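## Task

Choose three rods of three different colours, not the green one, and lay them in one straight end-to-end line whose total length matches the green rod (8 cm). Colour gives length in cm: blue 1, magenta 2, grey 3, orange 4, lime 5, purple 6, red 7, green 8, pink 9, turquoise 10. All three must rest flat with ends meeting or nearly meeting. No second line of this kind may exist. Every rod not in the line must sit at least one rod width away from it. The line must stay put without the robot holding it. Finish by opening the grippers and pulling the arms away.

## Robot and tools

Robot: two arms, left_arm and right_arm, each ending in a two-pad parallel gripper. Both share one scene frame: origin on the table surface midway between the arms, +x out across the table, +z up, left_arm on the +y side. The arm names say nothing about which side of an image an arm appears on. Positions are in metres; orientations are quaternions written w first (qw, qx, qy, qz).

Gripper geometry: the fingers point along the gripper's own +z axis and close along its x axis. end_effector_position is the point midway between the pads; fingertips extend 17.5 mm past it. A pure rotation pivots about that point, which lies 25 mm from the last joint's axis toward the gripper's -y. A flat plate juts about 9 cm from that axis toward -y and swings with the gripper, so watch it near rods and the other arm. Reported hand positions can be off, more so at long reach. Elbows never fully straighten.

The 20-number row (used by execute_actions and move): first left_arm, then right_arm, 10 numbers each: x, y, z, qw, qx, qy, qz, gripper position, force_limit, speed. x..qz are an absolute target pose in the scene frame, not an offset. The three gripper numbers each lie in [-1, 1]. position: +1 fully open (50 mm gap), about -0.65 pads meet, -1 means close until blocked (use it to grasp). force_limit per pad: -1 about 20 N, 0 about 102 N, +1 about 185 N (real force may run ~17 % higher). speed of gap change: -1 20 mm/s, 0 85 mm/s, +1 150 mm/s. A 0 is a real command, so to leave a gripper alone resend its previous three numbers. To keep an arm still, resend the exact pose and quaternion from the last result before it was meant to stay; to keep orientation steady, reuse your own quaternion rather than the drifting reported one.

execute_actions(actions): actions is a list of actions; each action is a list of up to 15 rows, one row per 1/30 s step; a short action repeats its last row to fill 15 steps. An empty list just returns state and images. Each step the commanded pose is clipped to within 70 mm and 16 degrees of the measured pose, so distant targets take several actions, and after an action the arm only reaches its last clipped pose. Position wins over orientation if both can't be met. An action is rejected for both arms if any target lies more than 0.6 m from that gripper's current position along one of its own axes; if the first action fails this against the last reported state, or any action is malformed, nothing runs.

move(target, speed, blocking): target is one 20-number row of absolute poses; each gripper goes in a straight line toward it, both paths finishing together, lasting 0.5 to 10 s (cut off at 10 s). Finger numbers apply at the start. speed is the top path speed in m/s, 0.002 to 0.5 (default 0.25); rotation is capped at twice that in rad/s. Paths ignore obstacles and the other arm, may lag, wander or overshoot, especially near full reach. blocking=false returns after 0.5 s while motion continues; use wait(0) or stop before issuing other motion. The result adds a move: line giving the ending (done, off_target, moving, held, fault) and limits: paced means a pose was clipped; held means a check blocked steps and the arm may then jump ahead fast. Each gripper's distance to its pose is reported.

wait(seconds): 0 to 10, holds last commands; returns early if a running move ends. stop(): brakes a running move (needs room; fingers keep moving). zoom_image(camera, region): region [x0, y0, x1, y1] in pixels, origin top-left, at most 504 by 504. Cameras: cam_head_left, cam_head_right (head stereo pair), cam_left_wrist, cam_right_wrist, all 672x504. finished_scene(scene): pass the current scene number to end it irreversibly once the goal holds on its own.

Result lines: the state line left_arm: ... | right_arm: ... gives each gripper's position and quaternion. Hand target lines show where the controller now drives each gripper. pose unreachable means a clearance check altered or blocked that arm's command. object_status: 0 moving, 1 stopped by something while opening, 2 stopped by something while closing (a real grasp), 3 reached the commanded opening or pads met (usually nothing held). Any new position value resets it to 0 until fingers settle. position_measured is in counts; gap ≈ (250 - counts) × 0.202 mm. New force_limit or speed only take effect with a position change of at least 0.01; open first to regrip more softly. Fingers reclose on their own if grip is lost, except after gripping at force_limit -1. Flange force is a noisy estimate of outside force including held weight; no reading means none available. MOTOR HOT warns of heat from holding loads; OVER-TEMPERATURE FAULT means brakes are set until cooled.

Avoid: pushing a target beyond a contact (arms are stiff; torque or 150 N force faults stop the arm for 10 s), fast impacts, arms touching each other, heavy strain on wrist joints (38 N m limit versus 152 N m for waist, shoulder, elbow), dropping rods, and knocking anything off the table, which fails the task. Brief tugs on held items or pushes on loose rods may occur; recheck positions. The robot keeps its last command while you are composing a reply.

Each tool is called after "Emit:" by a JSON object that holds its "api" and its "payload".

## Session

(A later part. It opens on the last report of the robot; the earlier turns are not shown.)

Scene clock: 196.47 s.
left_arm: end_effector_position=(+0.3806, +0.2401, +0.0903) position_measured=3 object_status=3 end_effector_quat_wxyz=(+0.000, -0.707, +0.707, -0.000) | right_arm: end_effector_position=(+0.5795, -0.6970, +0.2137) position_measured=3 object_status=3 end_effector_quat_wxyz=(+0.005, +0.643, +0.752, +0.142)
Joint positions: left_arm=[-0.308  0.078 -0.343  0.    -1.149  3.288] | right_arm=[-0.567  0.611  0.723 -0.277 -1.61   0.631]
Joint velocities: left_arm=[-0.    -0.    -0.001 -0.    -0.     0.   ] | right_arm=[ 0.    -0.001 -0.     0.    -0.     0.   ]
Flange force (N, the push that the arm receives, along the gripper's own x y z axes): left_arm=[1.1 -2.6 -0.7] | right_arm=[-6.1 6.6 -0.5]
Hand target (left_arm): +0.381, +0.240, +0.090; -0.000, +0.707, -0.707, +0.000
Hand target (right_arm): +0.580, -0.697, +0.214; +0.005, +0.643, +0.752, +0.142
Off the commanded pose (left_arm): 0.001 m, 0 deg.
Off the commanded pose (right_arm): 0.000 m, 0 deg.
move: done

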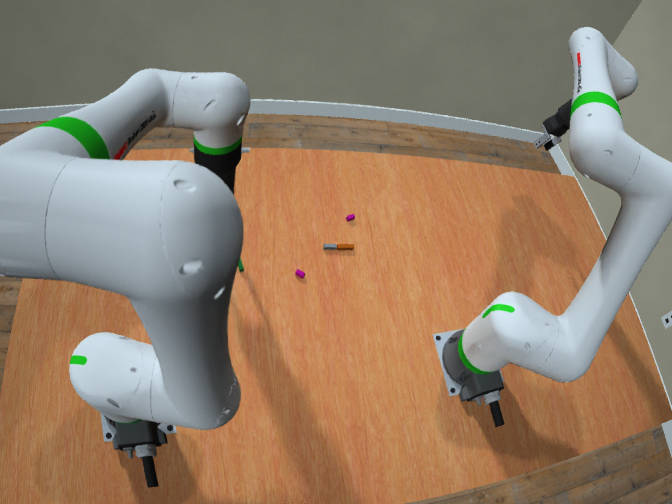

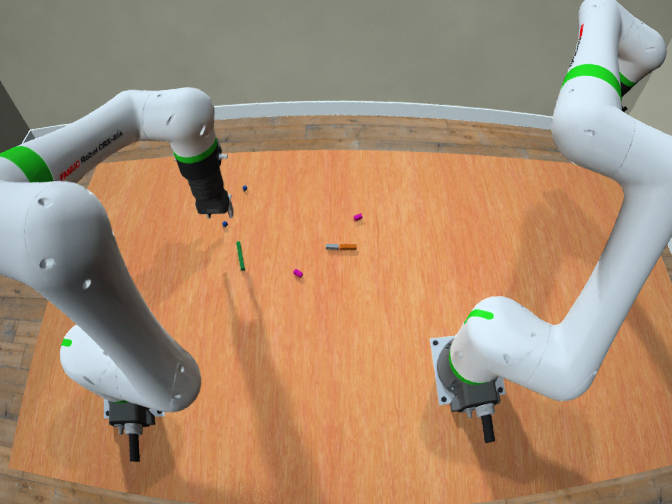

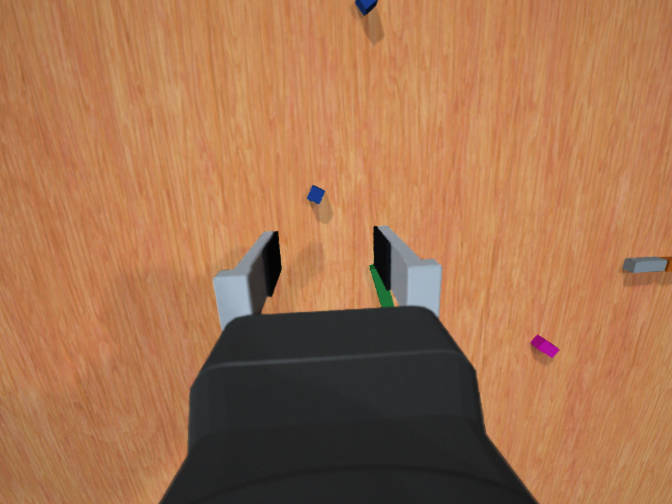

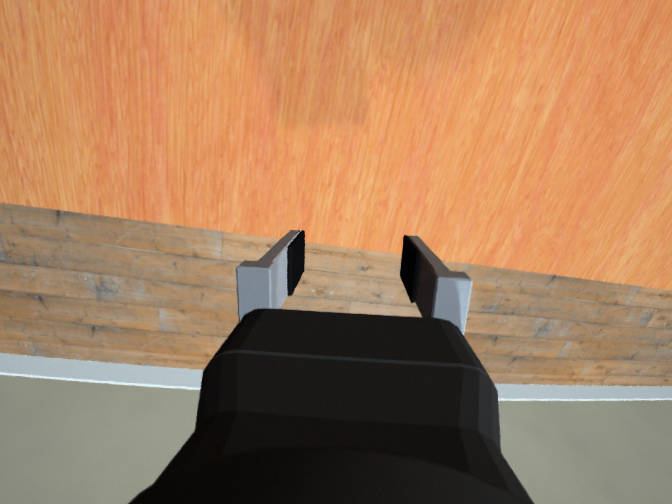

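Emit:
{"api": "move", "payload": {"target": [0.39,0.248,0.04,0,0.7071,-0.7071,0,1,-0.8,0,0.5795,-0.697,0.2137,0.005,0.643,0.752,0.142,1,0,0], "speed": 0.1}}

Emit:
{"api": "zoom_image", "payload": {"camera": "cam_left_wrist", "region": [230,120,430,320]}}

Scene clock: 215.07 s.
left_arm: end_effector_position=(+0.3899, +0.2481, +0.0400) position_measured=3 object_status=3 end_effector_quat_wxyz=(+0.000, -0.707, +0.707, +0.000) | right_arm: end_effector_position=(+0.5795, -0.6970, +0.2137) position_measured=3 object_status=3 end_effector_quat_wxyz=(+0.005, +0.643, +0.752, +0.142)
Joint positions: left_arm=[-0.287  0.152 -0.392 -0.    -1.027  3.267] | right_arm=[-0.567  0.611  0.723 -0.277 -1.61   0.631]
Joint velocities: left_arm=[ 0.     0.001  0.     0.002  0.001 -0.001] | right_arm=[-0. -0.  0. -0.  0.  0.]
Flange force (N, the push that the arm receives, along the gripper's own x y z axes): left_arm=[0.4 -4.7 -1.0] | right_arm=[-6.5 5.2 -0.9]
Hand target (left_arm): +0.390, +0.248, +0.040; -0.000, +0.707, -0.707, -0.000
Hand target (right_arm): +0.580, -0.697, +0.214; +0.005, +0.643, +0.752, +0.142
Off the commanded pose (left_arm): 0.000 m, 0 deg.
Off the commanded pose (right_arm): 0.000 m, 0 deg.
move: done

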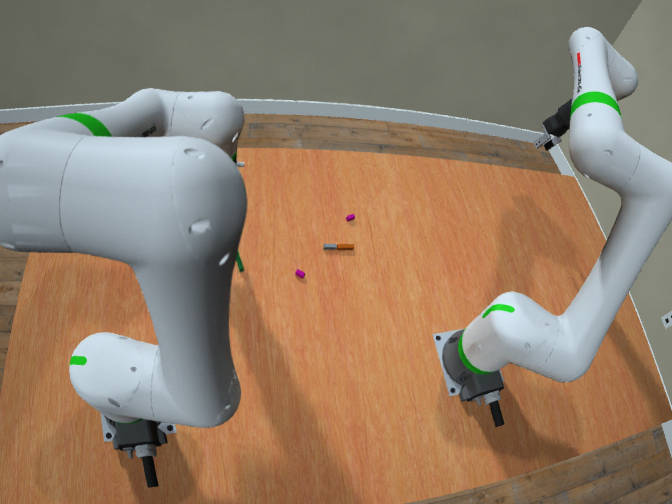

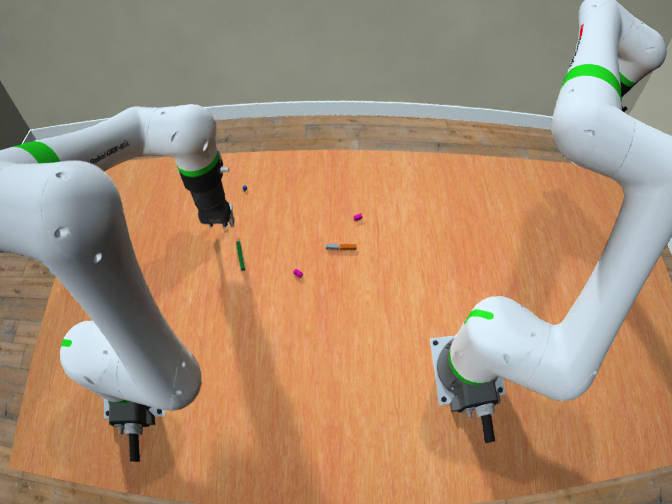

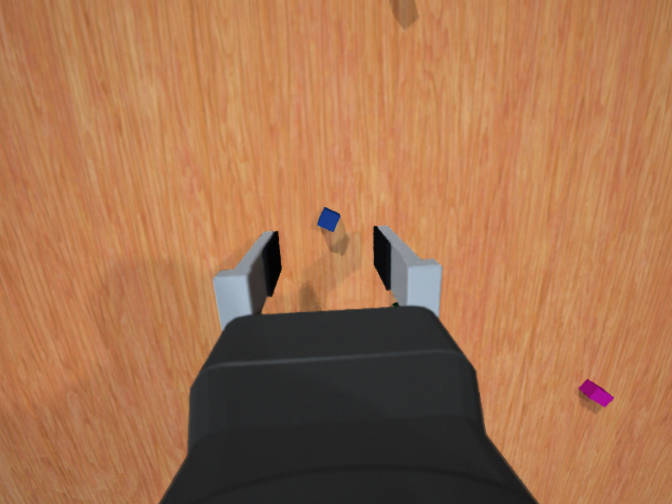

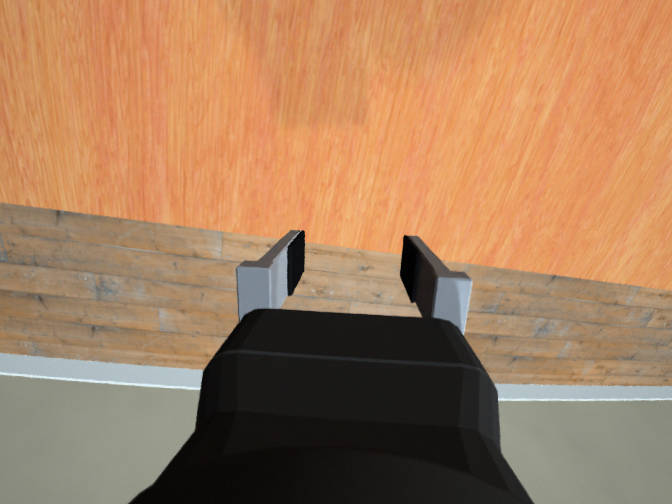

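Region (230, 120, 430, 320) of cam_left_wrist's 672x504 image, scaled by 2.520, with more detail than that image has.

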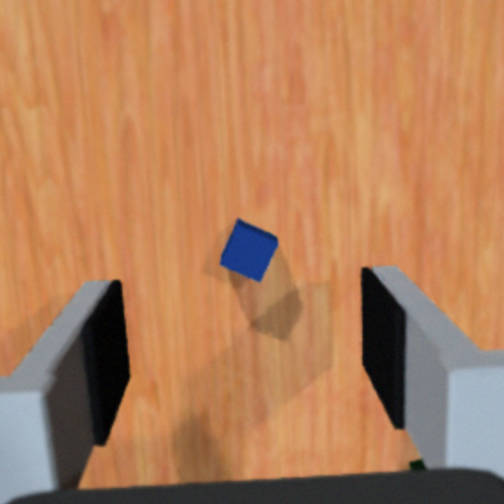

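Emit:
{"api": "move", "payload": {"target": [0.398,0.250,0.022,0,0.559,-0.829,0,1,-0.8,0,0.5795,-0.697,0.2137,0.005,0.643,0.752,0.142,1,0,0], "speed": 0.04}}

Emit:
{"api": "zoom_image", "payload": {"camera": "cam_left_wrist", "region": [230,120,430,320]}}

Scene clock: 229.13 s.
left_arm: end_effector_position=(+0.3980, +0.2500, +0.0220) position_measured=3 object_status=3 end_effector_quat_wxyz=(+0.000, -0.559, +0.829, +0.000) | right_arm: end_effector_position=(+0.5795, -0.6970, +0.2137) position_measured=3 object_status=3 end_effector_quat_wxyz=(+0.005, +0.643, +0.752, +0.142)
Joint positions: left_arm=[-0.258  0.188 -0.398 -0.    -0.985  2.854] | right_arm=[-0.567  0.611  0.723 -0.277 -1.61   0.631]
Joint velocities: left_arm=[ 0.    -0.     0.     0.     0.    -0.001] | right_arm=[ 0.     0.001 -0.    -0.001  0.    -0.   ]
Flange force (N, the push that the arm receives, along the gripper's own x y z axes): left_arm=[-2.0 -1.9 -0.6] | right_arm=[-2.4 0.2 0.9]
Hand target (left_arm): +0.398, +0.250, +0.022; +0.000, -0.559, +0.829, +0.000
Hand target (right_arm): +0.580, -0.697, +0.214; +0.005, +0.643, +0.752, +0.142
Off the commanded pose (left_arm): 0.000 m, 0 deg.
Off the commanded pose (right_arm): 0.000 m, 0 deg.
move: done

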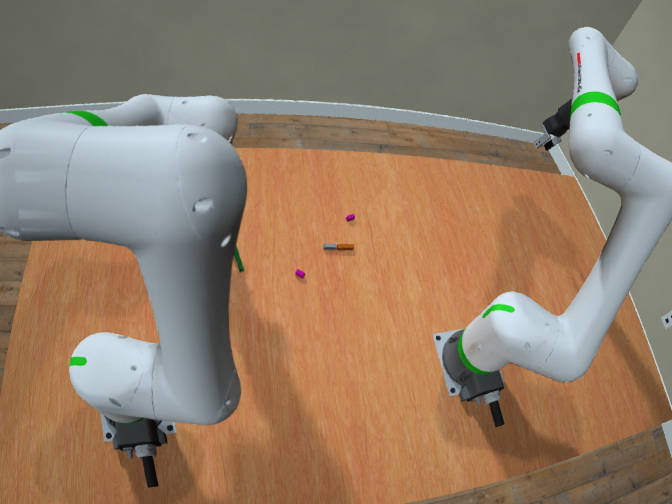

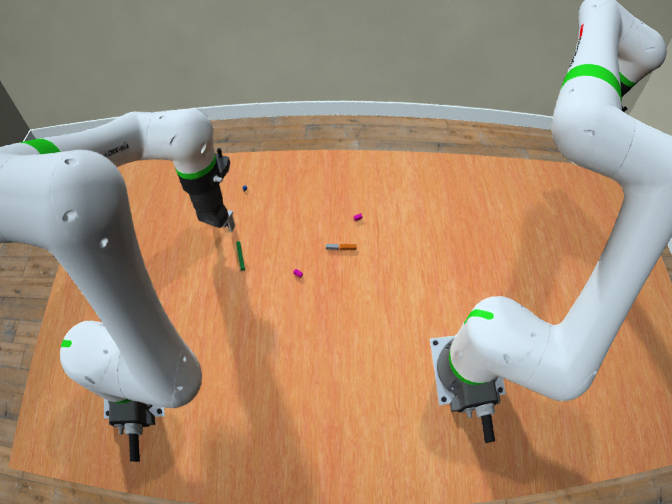

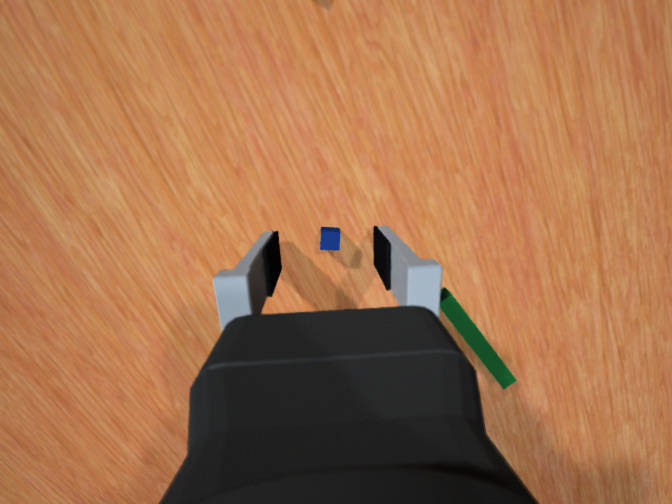

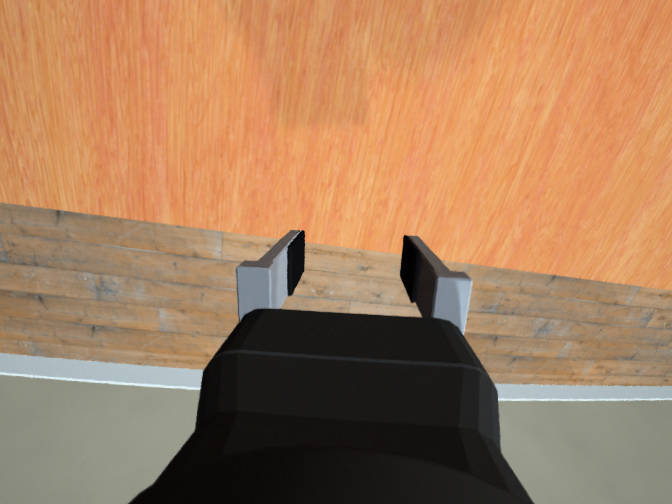

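Region (230, 120, 430, 320) of cam_left_wrist's 672x504 image, scaled by 2.520, with more detail than that image has.

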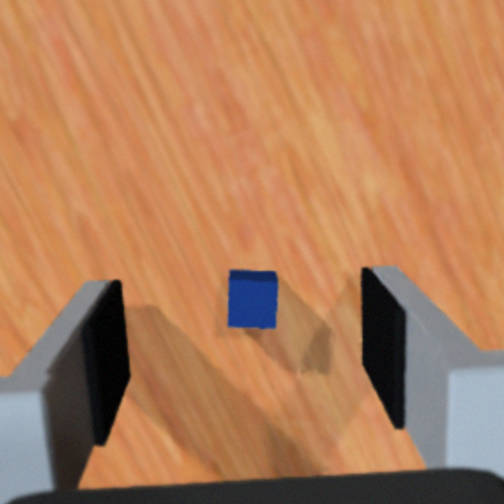

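Emit:
{"api": "execute_actions", "payload": {"actions": [[[0.398,0.250,0.022,0,0.559,-0.829,0,-1,-0.8,0,0.5795,-0.697,0.2137,0.005,0.643,0.752,0.142,1,0,0]],[[0.398,0.250,0.022,0,0.559,-0.829,0,-1,-0.8,0,0.5795,-0.697,0.2137,0.005,0.643,0.752,0.142,1,0,0]],[[0.398,0.250,0.06,0,0.559,-0.829,0,-1,-0.8,0,0.5795,-0.697,0.2137,0.005,0.643,0.752,0.142,1,0,0]]]}}

Emit:
{"api": "move", "payload": {"target": [0.331,-0.001,0.04,0,0,-1,0,-1,-0.8,0,0.5795,-0.697,0.2137,0.005,0.643,0.752,0.142,1,0,0], "speed": 0.3}}

Emit:
{"api": "move", "payload": {"target": [0.331,-0.002,0.024,0,0,-1,0,-1,-0.8,0,0.5795,-0.697,0.2137,0.005,0.643,0.752,0.142,1,0,0], "speed": 0.03}}

Emit:
{"api": "zoom_image", "payload": {"camera": "cam_left_wrist", "region": [230,60,430,320]}}

Scene clock: 244.63 s.
left_arm: end_effector_position=(+0.3981, +0.2500, +0.0599) position_measured=206 object_status=2 end_effector_quat_wxyz=(-0.000, -0.559, +0.829, -0.000) | right_arm: end_effector_position=(+0.5795, -0.6970, +0.2137) position_measured=3 object_status=3 end_effector_quat_wxyz=(+0.005, +0.643, +0.752, +0.142)
Joint positions: left_arm=[-0.258  0.137 -0.355  0.    -1.079  2.853] | right_arm=[-0.567  0.611  0.723 -0.277 -1.61   0.631]
Joint velocities: left_arm=[-0.    -0.001  0.001  0.    -0.    -0.001] | right_arm=[ 0.     0.    -0.     0.001 -0.     0.   ]
Flange force (N, the push that the arm receives, along the gripper's own x y z axes): left_arm=[-3.0 -0.8 -1.0] | right_arm=[-7.9 4.7 -1.4]
Flange force at the end of the 1st action (N, along the gripper's axes at the end of the call): left_arm=[-0.8 -4.3 -0.5] | right_arm=[-5.7 3.4 -1.5]
Flange force at the end of the 2nd action (N, along the gripper's axes at the end of the call): left_arm=[0.6 -5.1 -0.7] | right_arm=[-6.0 6.7 -1.2]
Hand target (left_arm): +0.398, +0.250, +0.060; -0.000, -0.559, +0.829, -0.000
Hand target (right_arm): +0.580, -0.697, +0.214; +0.005, +0.643, +0.752, +0.142
Off the commanded pose (left_arm): 0.000 m, 0 deg.
Off the commanded pose (right_arm): 0.000 m, 0 deg.

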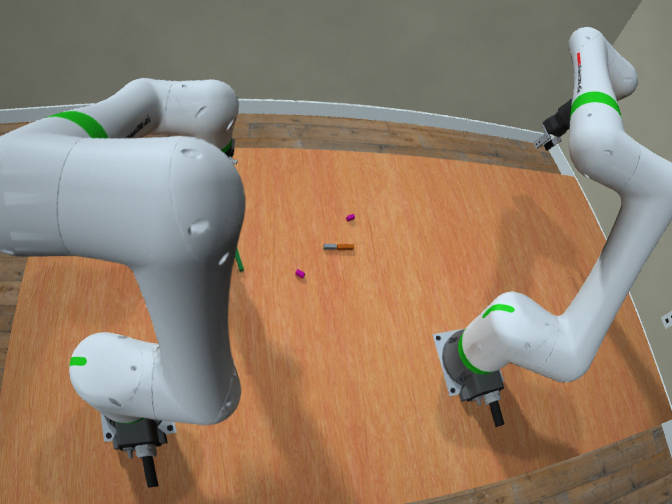

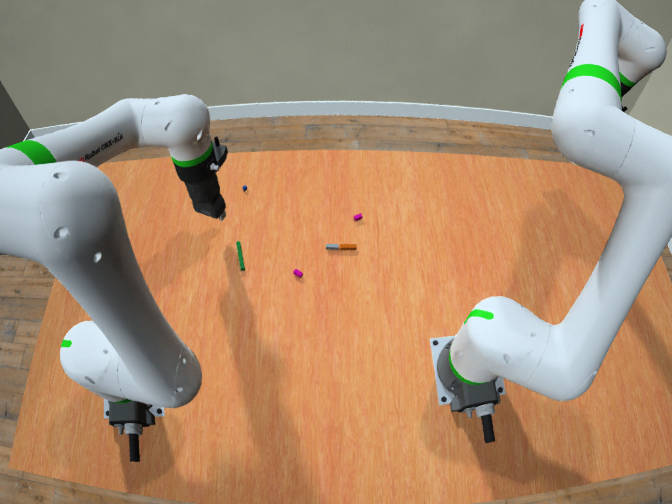

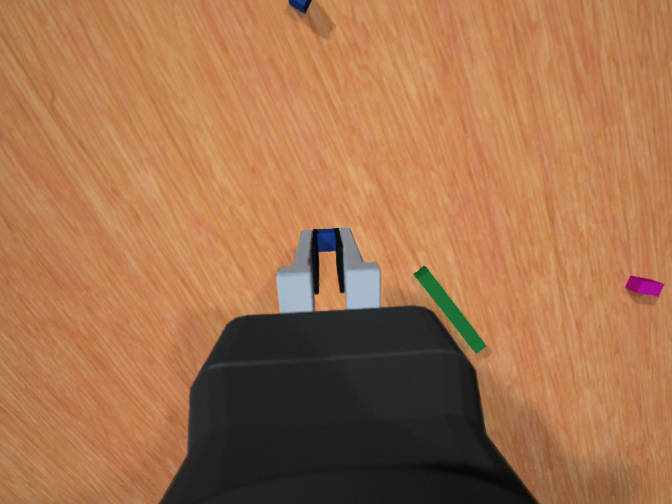

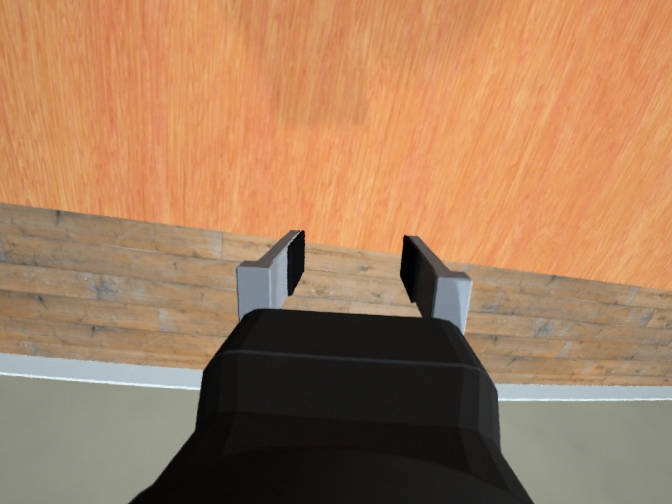

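Scene clock: 247.00 s.
left_arm: end_effector_position=(+0.3304, -0.0011, +0.0398) position_measured=206 object_status=2 end_effector_quat_wxyz=(-0.000, -0.000, +1.000, +0.000) | right_arm: end_effector_position=(+0.5795, -0.6970, +0.2137) position_measured=3 object_status=3 end_effector_quat_wxyz=(+0.005, +0.643, +0.752, +0.142)
Joint positions: left_arm=[-0.749  0.391 -0.083  0.    -1.098  2.158] | right_arm=[-0.567  0.611  0.723 -0.277 -1.61   0.631]
Joint velocities: left_arm=[-0.001  0.001  0.002 -0.001 -0.    -0.001] | right_arm=[-0.001  0.001 -0.    -0.     0.    -0.   ]
Flange force (N, the push that the arm receives, along the gripper's own x y z axes): left_arm=[-2.5 -0.5 -0.6] | right_arm=[-1.9 3.3 1.8]
Hand target (left_arm): +0.330, -0.001, +0.040; -0.000, +0.000, +1.000, +0.000
Hand target (right_arm): +0.579, -0.697, +0.214; +0.005, +0.643, +0.752, +0.142
Off the commanded pose (left_arm): 0.001 m, 0 deg.
Off the commanded pose (right_arm): 0.000 m, 0 deg.
move: done

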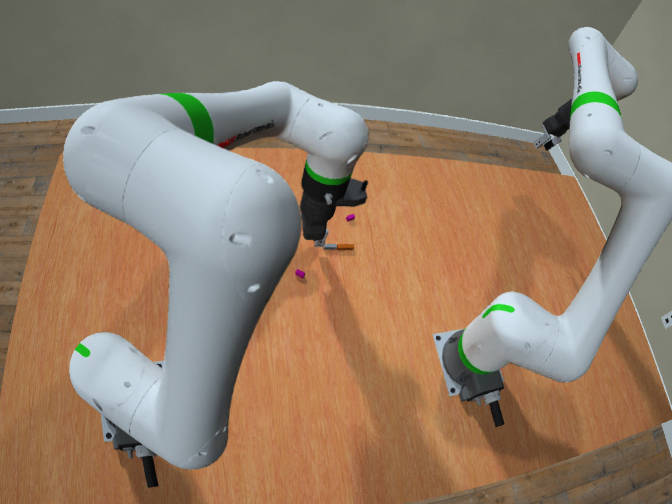

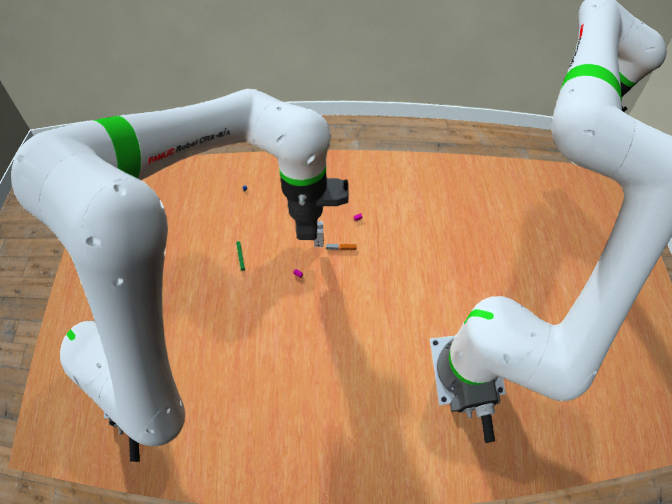

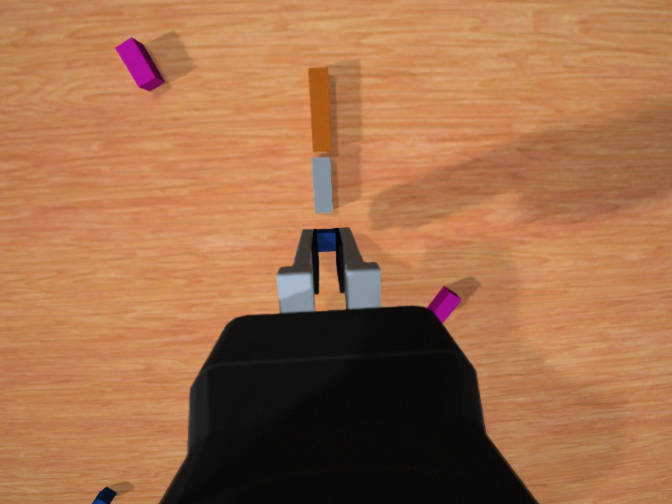

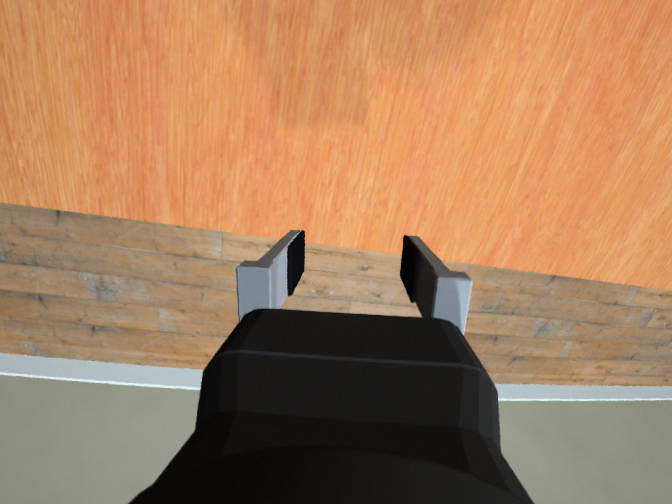

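Scene clock: 247.80 s.
left_arm: end_effector_position=(+0.3310, -0.0020, +0.0240) position_measured=206 object_status=2 end_effector_quat_wxyz=(+0.000, -0.000, +1.000, +0.000) | right_arm: end_effector_position=(+0.5795, -0.6970, +0.2137) position_measured=3 object_status=3 end_effector_quat_wxyz=(+0.005, +0.643, +0.752, +0.142)
Joint positions: left_arm=[-0.75   0.411 -0.097 -0.    -1.063  2.159] | right_arm=[-0.567  0.611  0.723 -0.277 -1.61   0.631]
Joint velocities: left_arm=[ 0.     0.    -0.    -0.001  0.    -0.001] | right_arm=[-0.    -0.    -0.     0.    -0.001  0.   ]
Flange force (N, the push that the arm receives, along the gripper's own x y z axes): left_arm=[-2.3 -0.1 -1.3] | right_arm=[-4.6 3.9 -0.4]
Hand target (left_arm): +0.331, -0.002, +0.024; +0.000, -0.000, +1.000, +0.000
Hand target (right_arm): +0.579, -0.697, +0.214; +0.005, +0.643, +0.752, +0.142
Off the commanded pose (left_arm): 0.000 m, 0 deg.
Off the commanded pose (right_arm): 0.000 m, 0 deg.
move: done

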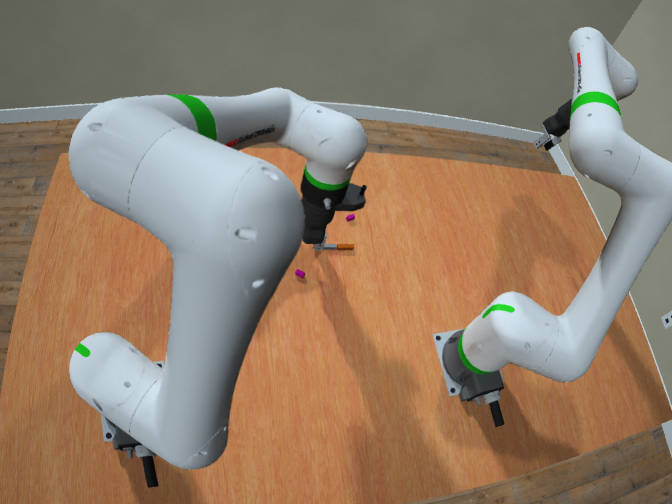

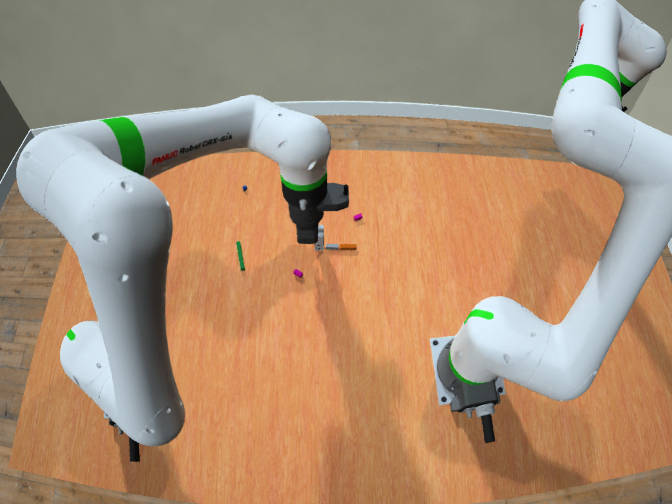

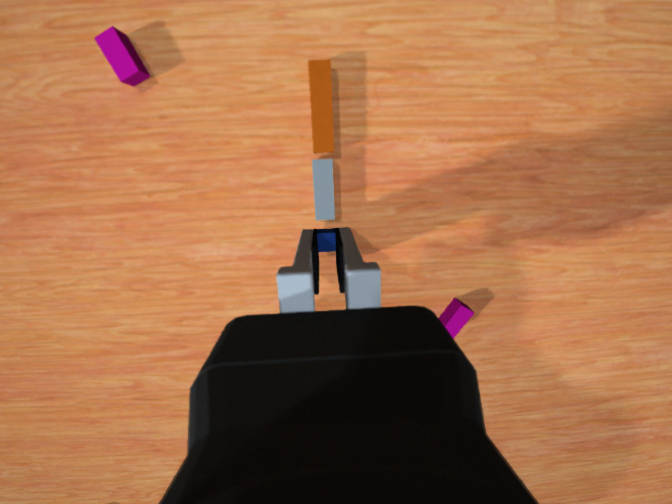

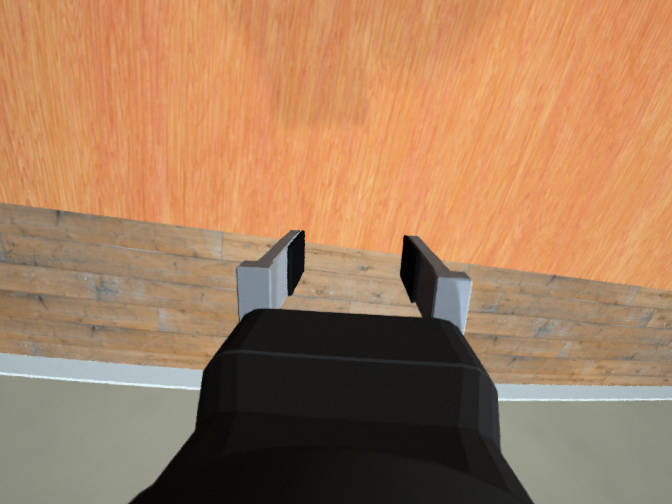

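Region (230, 60, 430, 320) of cam_left_wrist's 672x504 image, scaled by 1.938, with more detail than that image has; it fills the left 388 columns of this view, and the rest is white.

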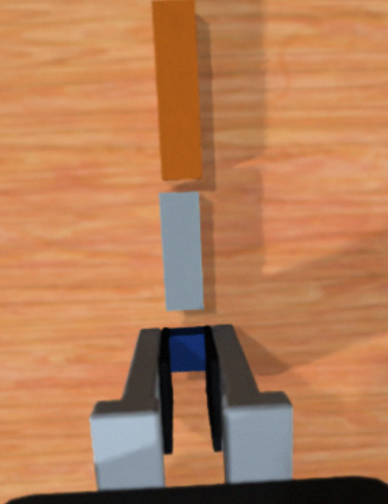

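Emit:
{"api": "execute_actions", "payload": {"actions": [[[0.331,-0.005,0.022,0,0,-1,0,-1,-0.8,0,0.5795,-0.697,0.2137,0.005,0.643,0.752,0.142,1,0,0]],[[0.331,-0.005,0.022,0,0,-1,0,-1,-0.8,0,0.5795,-0.697,0.2137,0.005,0.643,0.752,0.142,1,0,0],[0.331,-0.006,0.022,0,0,-1,0,-1,-0.8,0,0.5795,-0.697,0.2137,0.005,0.643,0.752,0.142,1,0,0],[0.331,-0.007,0.022,0,0,-1,0,-1,-0.8,0,0.5795,-0.697,0.2137,0.005,0.643,0.752,0.142,1,0,0],[0.331,-0.008,0.022,0,0,-1,0,-1,-0.8,0,0.5795,-0.697,0.2137,0.005,0.643,0.752,0.142,1,0,0],[0.331,-0.009,0.022,0,0,-1,0,-1,-0.8,0,0.5795,-0.697,0.2137,0.005,0.643,0.752,0.142,1,0,0],[0.331,-0.010,0.022,0,0,-1,0,-1,-0.8,0,0.5795,-0.697,0.2137,0.005,0.643,0.752,0.142,1,0,0]],[[0.331,-0.010,0.022,0,0,-1,0,-0.3,-0.8,0,0.5795,-0.697,0.2137,0.005,0.643,0.752,0.142,1,0,0]]]}}

Emit:
{"api": "zoom_image", "payload": {"camera": "cam_left_wrist", "region": [200,60,460,320]}}

Scene clock: 271.57 s.
left_arm: end_effector_position=(+0.3310, -0.0100, +0.0220) position_measured=198 object_status=3 end_effector_quat_wxyz=(-0.000, +0.000, +1.000, +0.000) | right_arm: end_effector_position=(+0.5795, -0.6970, +0.2137) position_measured=3 object_status=3 end_effector_quat_wxyz=(+0.005, +0.643, +0.752, +0.142)
Joint positions: left_arm=[-0.762  0.426 -0.08   0.    -1.065  2.172] | right_arm=[-0.567  0.611  0.723 -0.277 -1.61   0.631]
Joint velocities: left_arm=[ 0.001 -0.    -0.    -0.    -0.     0.001] | right_arm=[-0.    -0.001  0.     0.001 -0.    -0.001]
Flange force (N, the push that the arm receives, along the gripper's own x y z axes): left_arm=[-2.9 -0.8 -1.1] | right_arm=[-2.7 1.9 -0.5]
Flange force at the end of the 1st action (N, along the gripper's axes at the end of the call): left_arm=[-2.1 -1.3 -0.9] | right_arm=[-4.7 3.7 -1.3]
Flange force at the end of the 2nd action (N, along the gripper's axes at the end of the call): left_arm=[-1.4 -0.2 -1.3] | right_arm=[-2.4 2.5 0.2]
Hand target (left_arm): +0.331, -0.010, +0.022; -0.000, +0.000, +1.000, -0.000
Hand target (right_arm): +0.579, -0.697, +0.214; +0.005, +0.643, +0.752, +0.142
Off the commanded pose (left_arm): 0.000 m, 0 deg.
Off the commanded pose (right_arm): 0.000 m, 0 deg.

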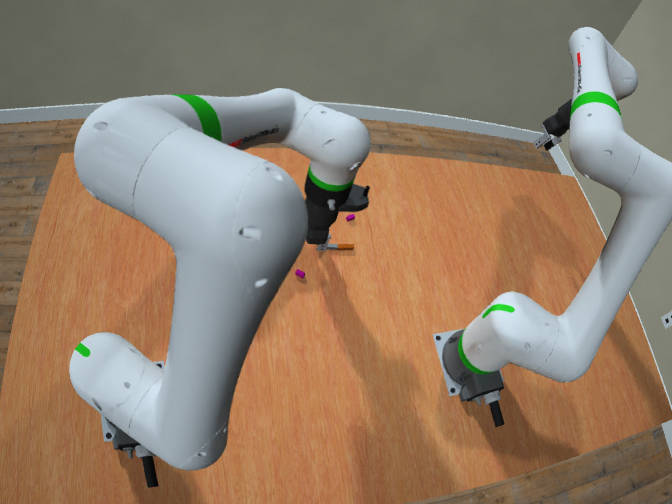

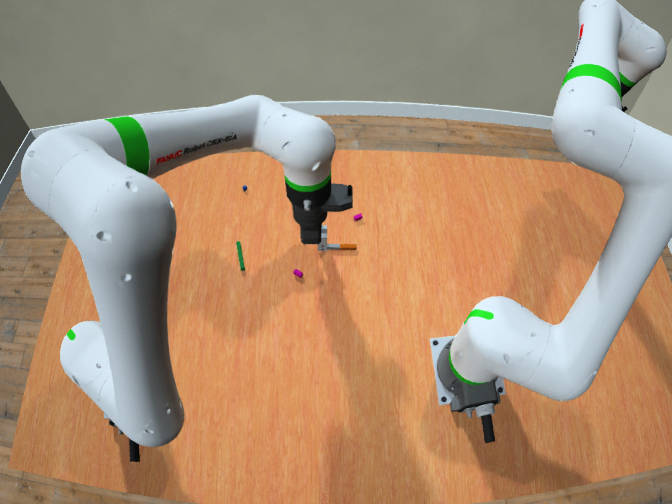

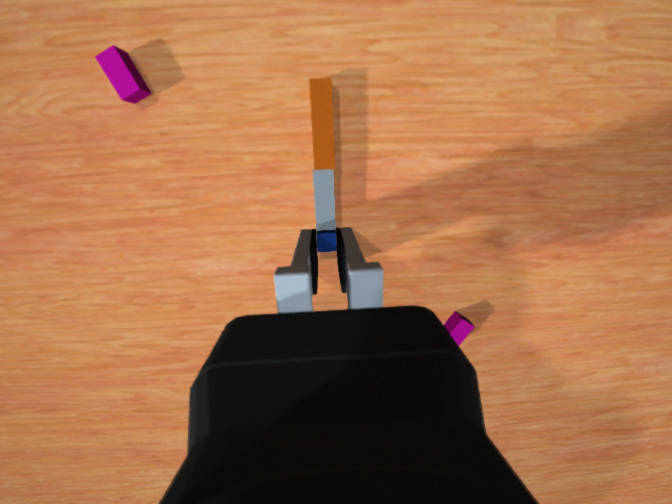

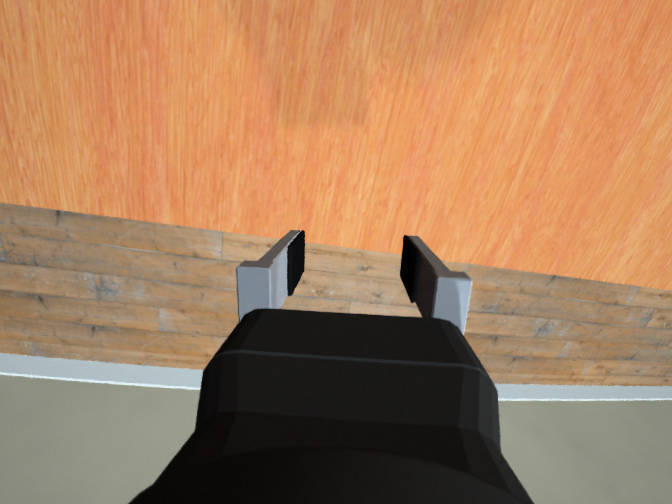

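Region (200, 60, 460, 320) of cam_left_wrist's 672x504 image, scaled by 1.938, with more detail than that image has.

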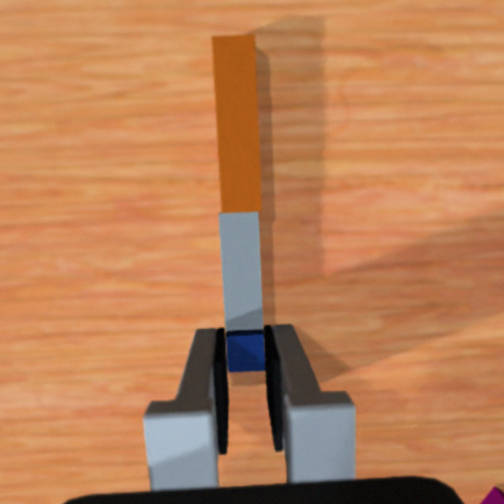

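Looks closed and aligned. Open more, lift and clear.

Emit:
{"api": "execute_actions", "payload": {"actions": [[[0.331,-0.010,0.022,0,0,-1,0,0.2,-0.8,0,0.5795,-0.697,0.2137,0.005,0.643,0.752,0.142,1,0,0]],[[0.331,-0.02,0.075,0,0,-1,0,0.2,-0.8,0,0.5795,-0.697,0.2137,0.005,0.643,0.752,0.142,1,0,0]],[[0.331,-0.03,0.10,0,0,-1,0,0.2,-0.8,0,0.5795,-0.697,0.2137,0.005,0.643,0.752,0.142,1,0,0]]]}}

Emit:
{"api": "zoom_image", "payload": {"camera": "cam_left_wrist", "region": [200,60,460,320]}}

Scene clock: 281.87 s.
left_arm: end_effector_position=(+0.3310, -0.0300, +0.1001) position_measured=123 object_status=3 end_effector_quat_wxyz=(+0.000, +0.000, +1.000, -0.000) | right_arm: end_effector_position=(+0.5795, -0.6970, +0.2137) position_measured=3 object_status=3 end_effector_quat_wxyz=(+0.005, +0.643, +0.752, +0.142)
Joint positions: left_arm=[-0.792  0.384  0.059  0.    -1.246  2.201] | right_arm=[-0.567  0.611  0.723 -0.277 -1.61   0.631]
Joint velocities: left_arm=[-0.001  0.001 -0.    -0.    -0.     0.001] | right_arm=[-0.001 -0.001  0.     0.    -0.    -0.   ]
Flange force (N, the push that the arm receives, along the gripper's own x y z axes): left_arm=[-1.2 -1.7 -1.1] | right_arm=[-1.3 0.4 0.7]
Flange force at the end of the 1st action (N, along the gripper's axes at the end of the call): left_arm=[-2.5 -1.8 -1.3] | right_arm=[-9.8 8.9 -1.9]
Flange force at the end of the 2nd action (N, along the gripper's axes at the end of the call): left_arm=[-1.0 1.6 -1.9] | right_arm=[-6.9 5.6 -1.0]
Hand target (left_arm): +0.331, -0.030, +0.100; -0.000, +0.000, +1.000, -0.000
Hand target (right_arm): +0.579, -0.697, +0.214; +0.005, +0.643, +0.752, +0.142
Off the commanded pose (left_arm): 0.000 m, 0 deg.
Off the commanded pose (right_arm): 0.000 m, 0 deg.

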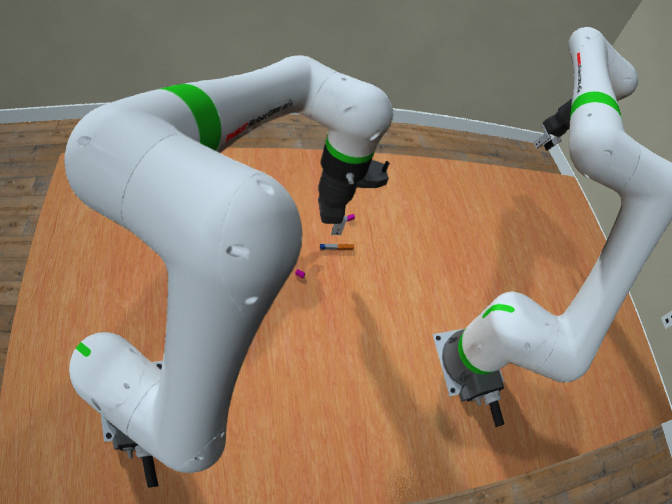

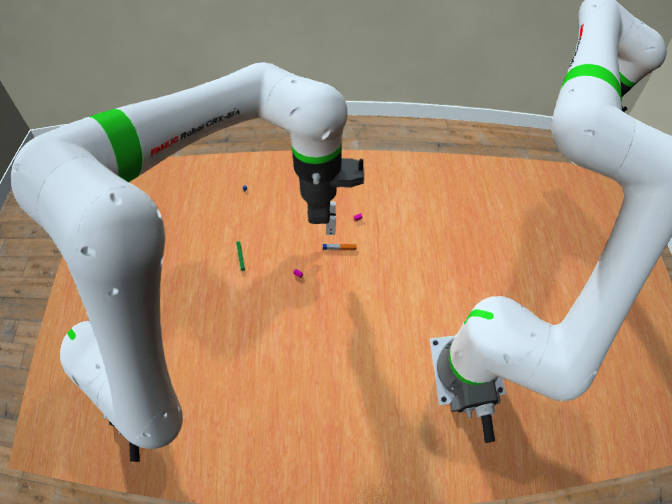

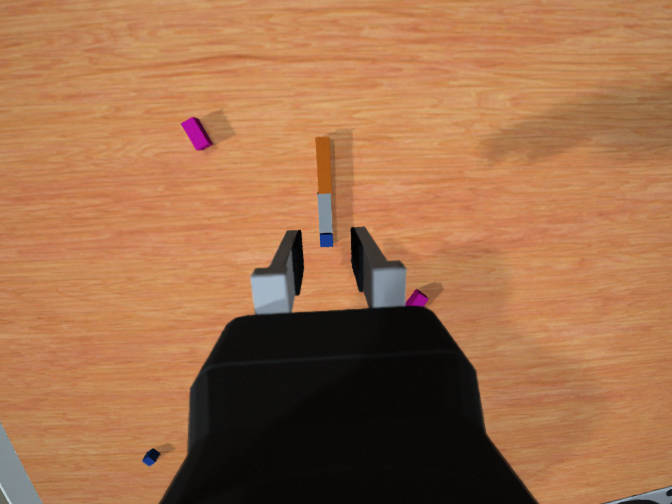

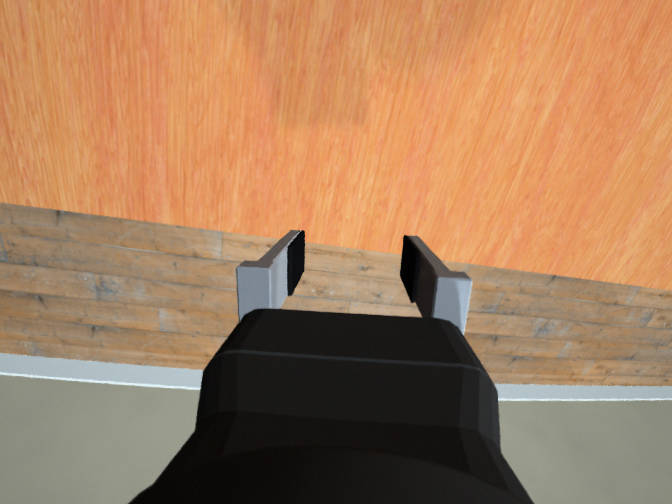

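Region (200, 60, 460, 320) of cam_left_wrist's 672x504 image, scaled by 1.938, with more detail than that image has.

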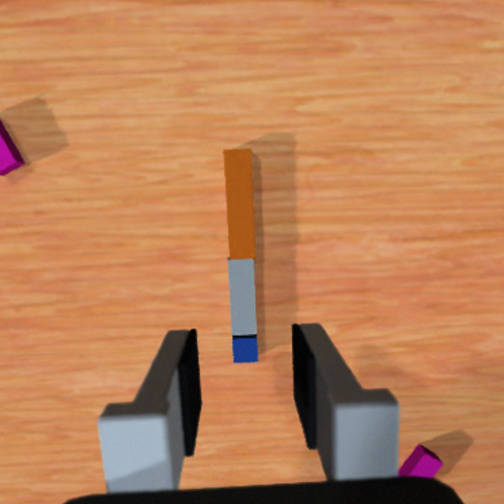

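Emit:
{"api": "finished_scene", "payload": {"scene": 1}}

The scene is finished: the task was done.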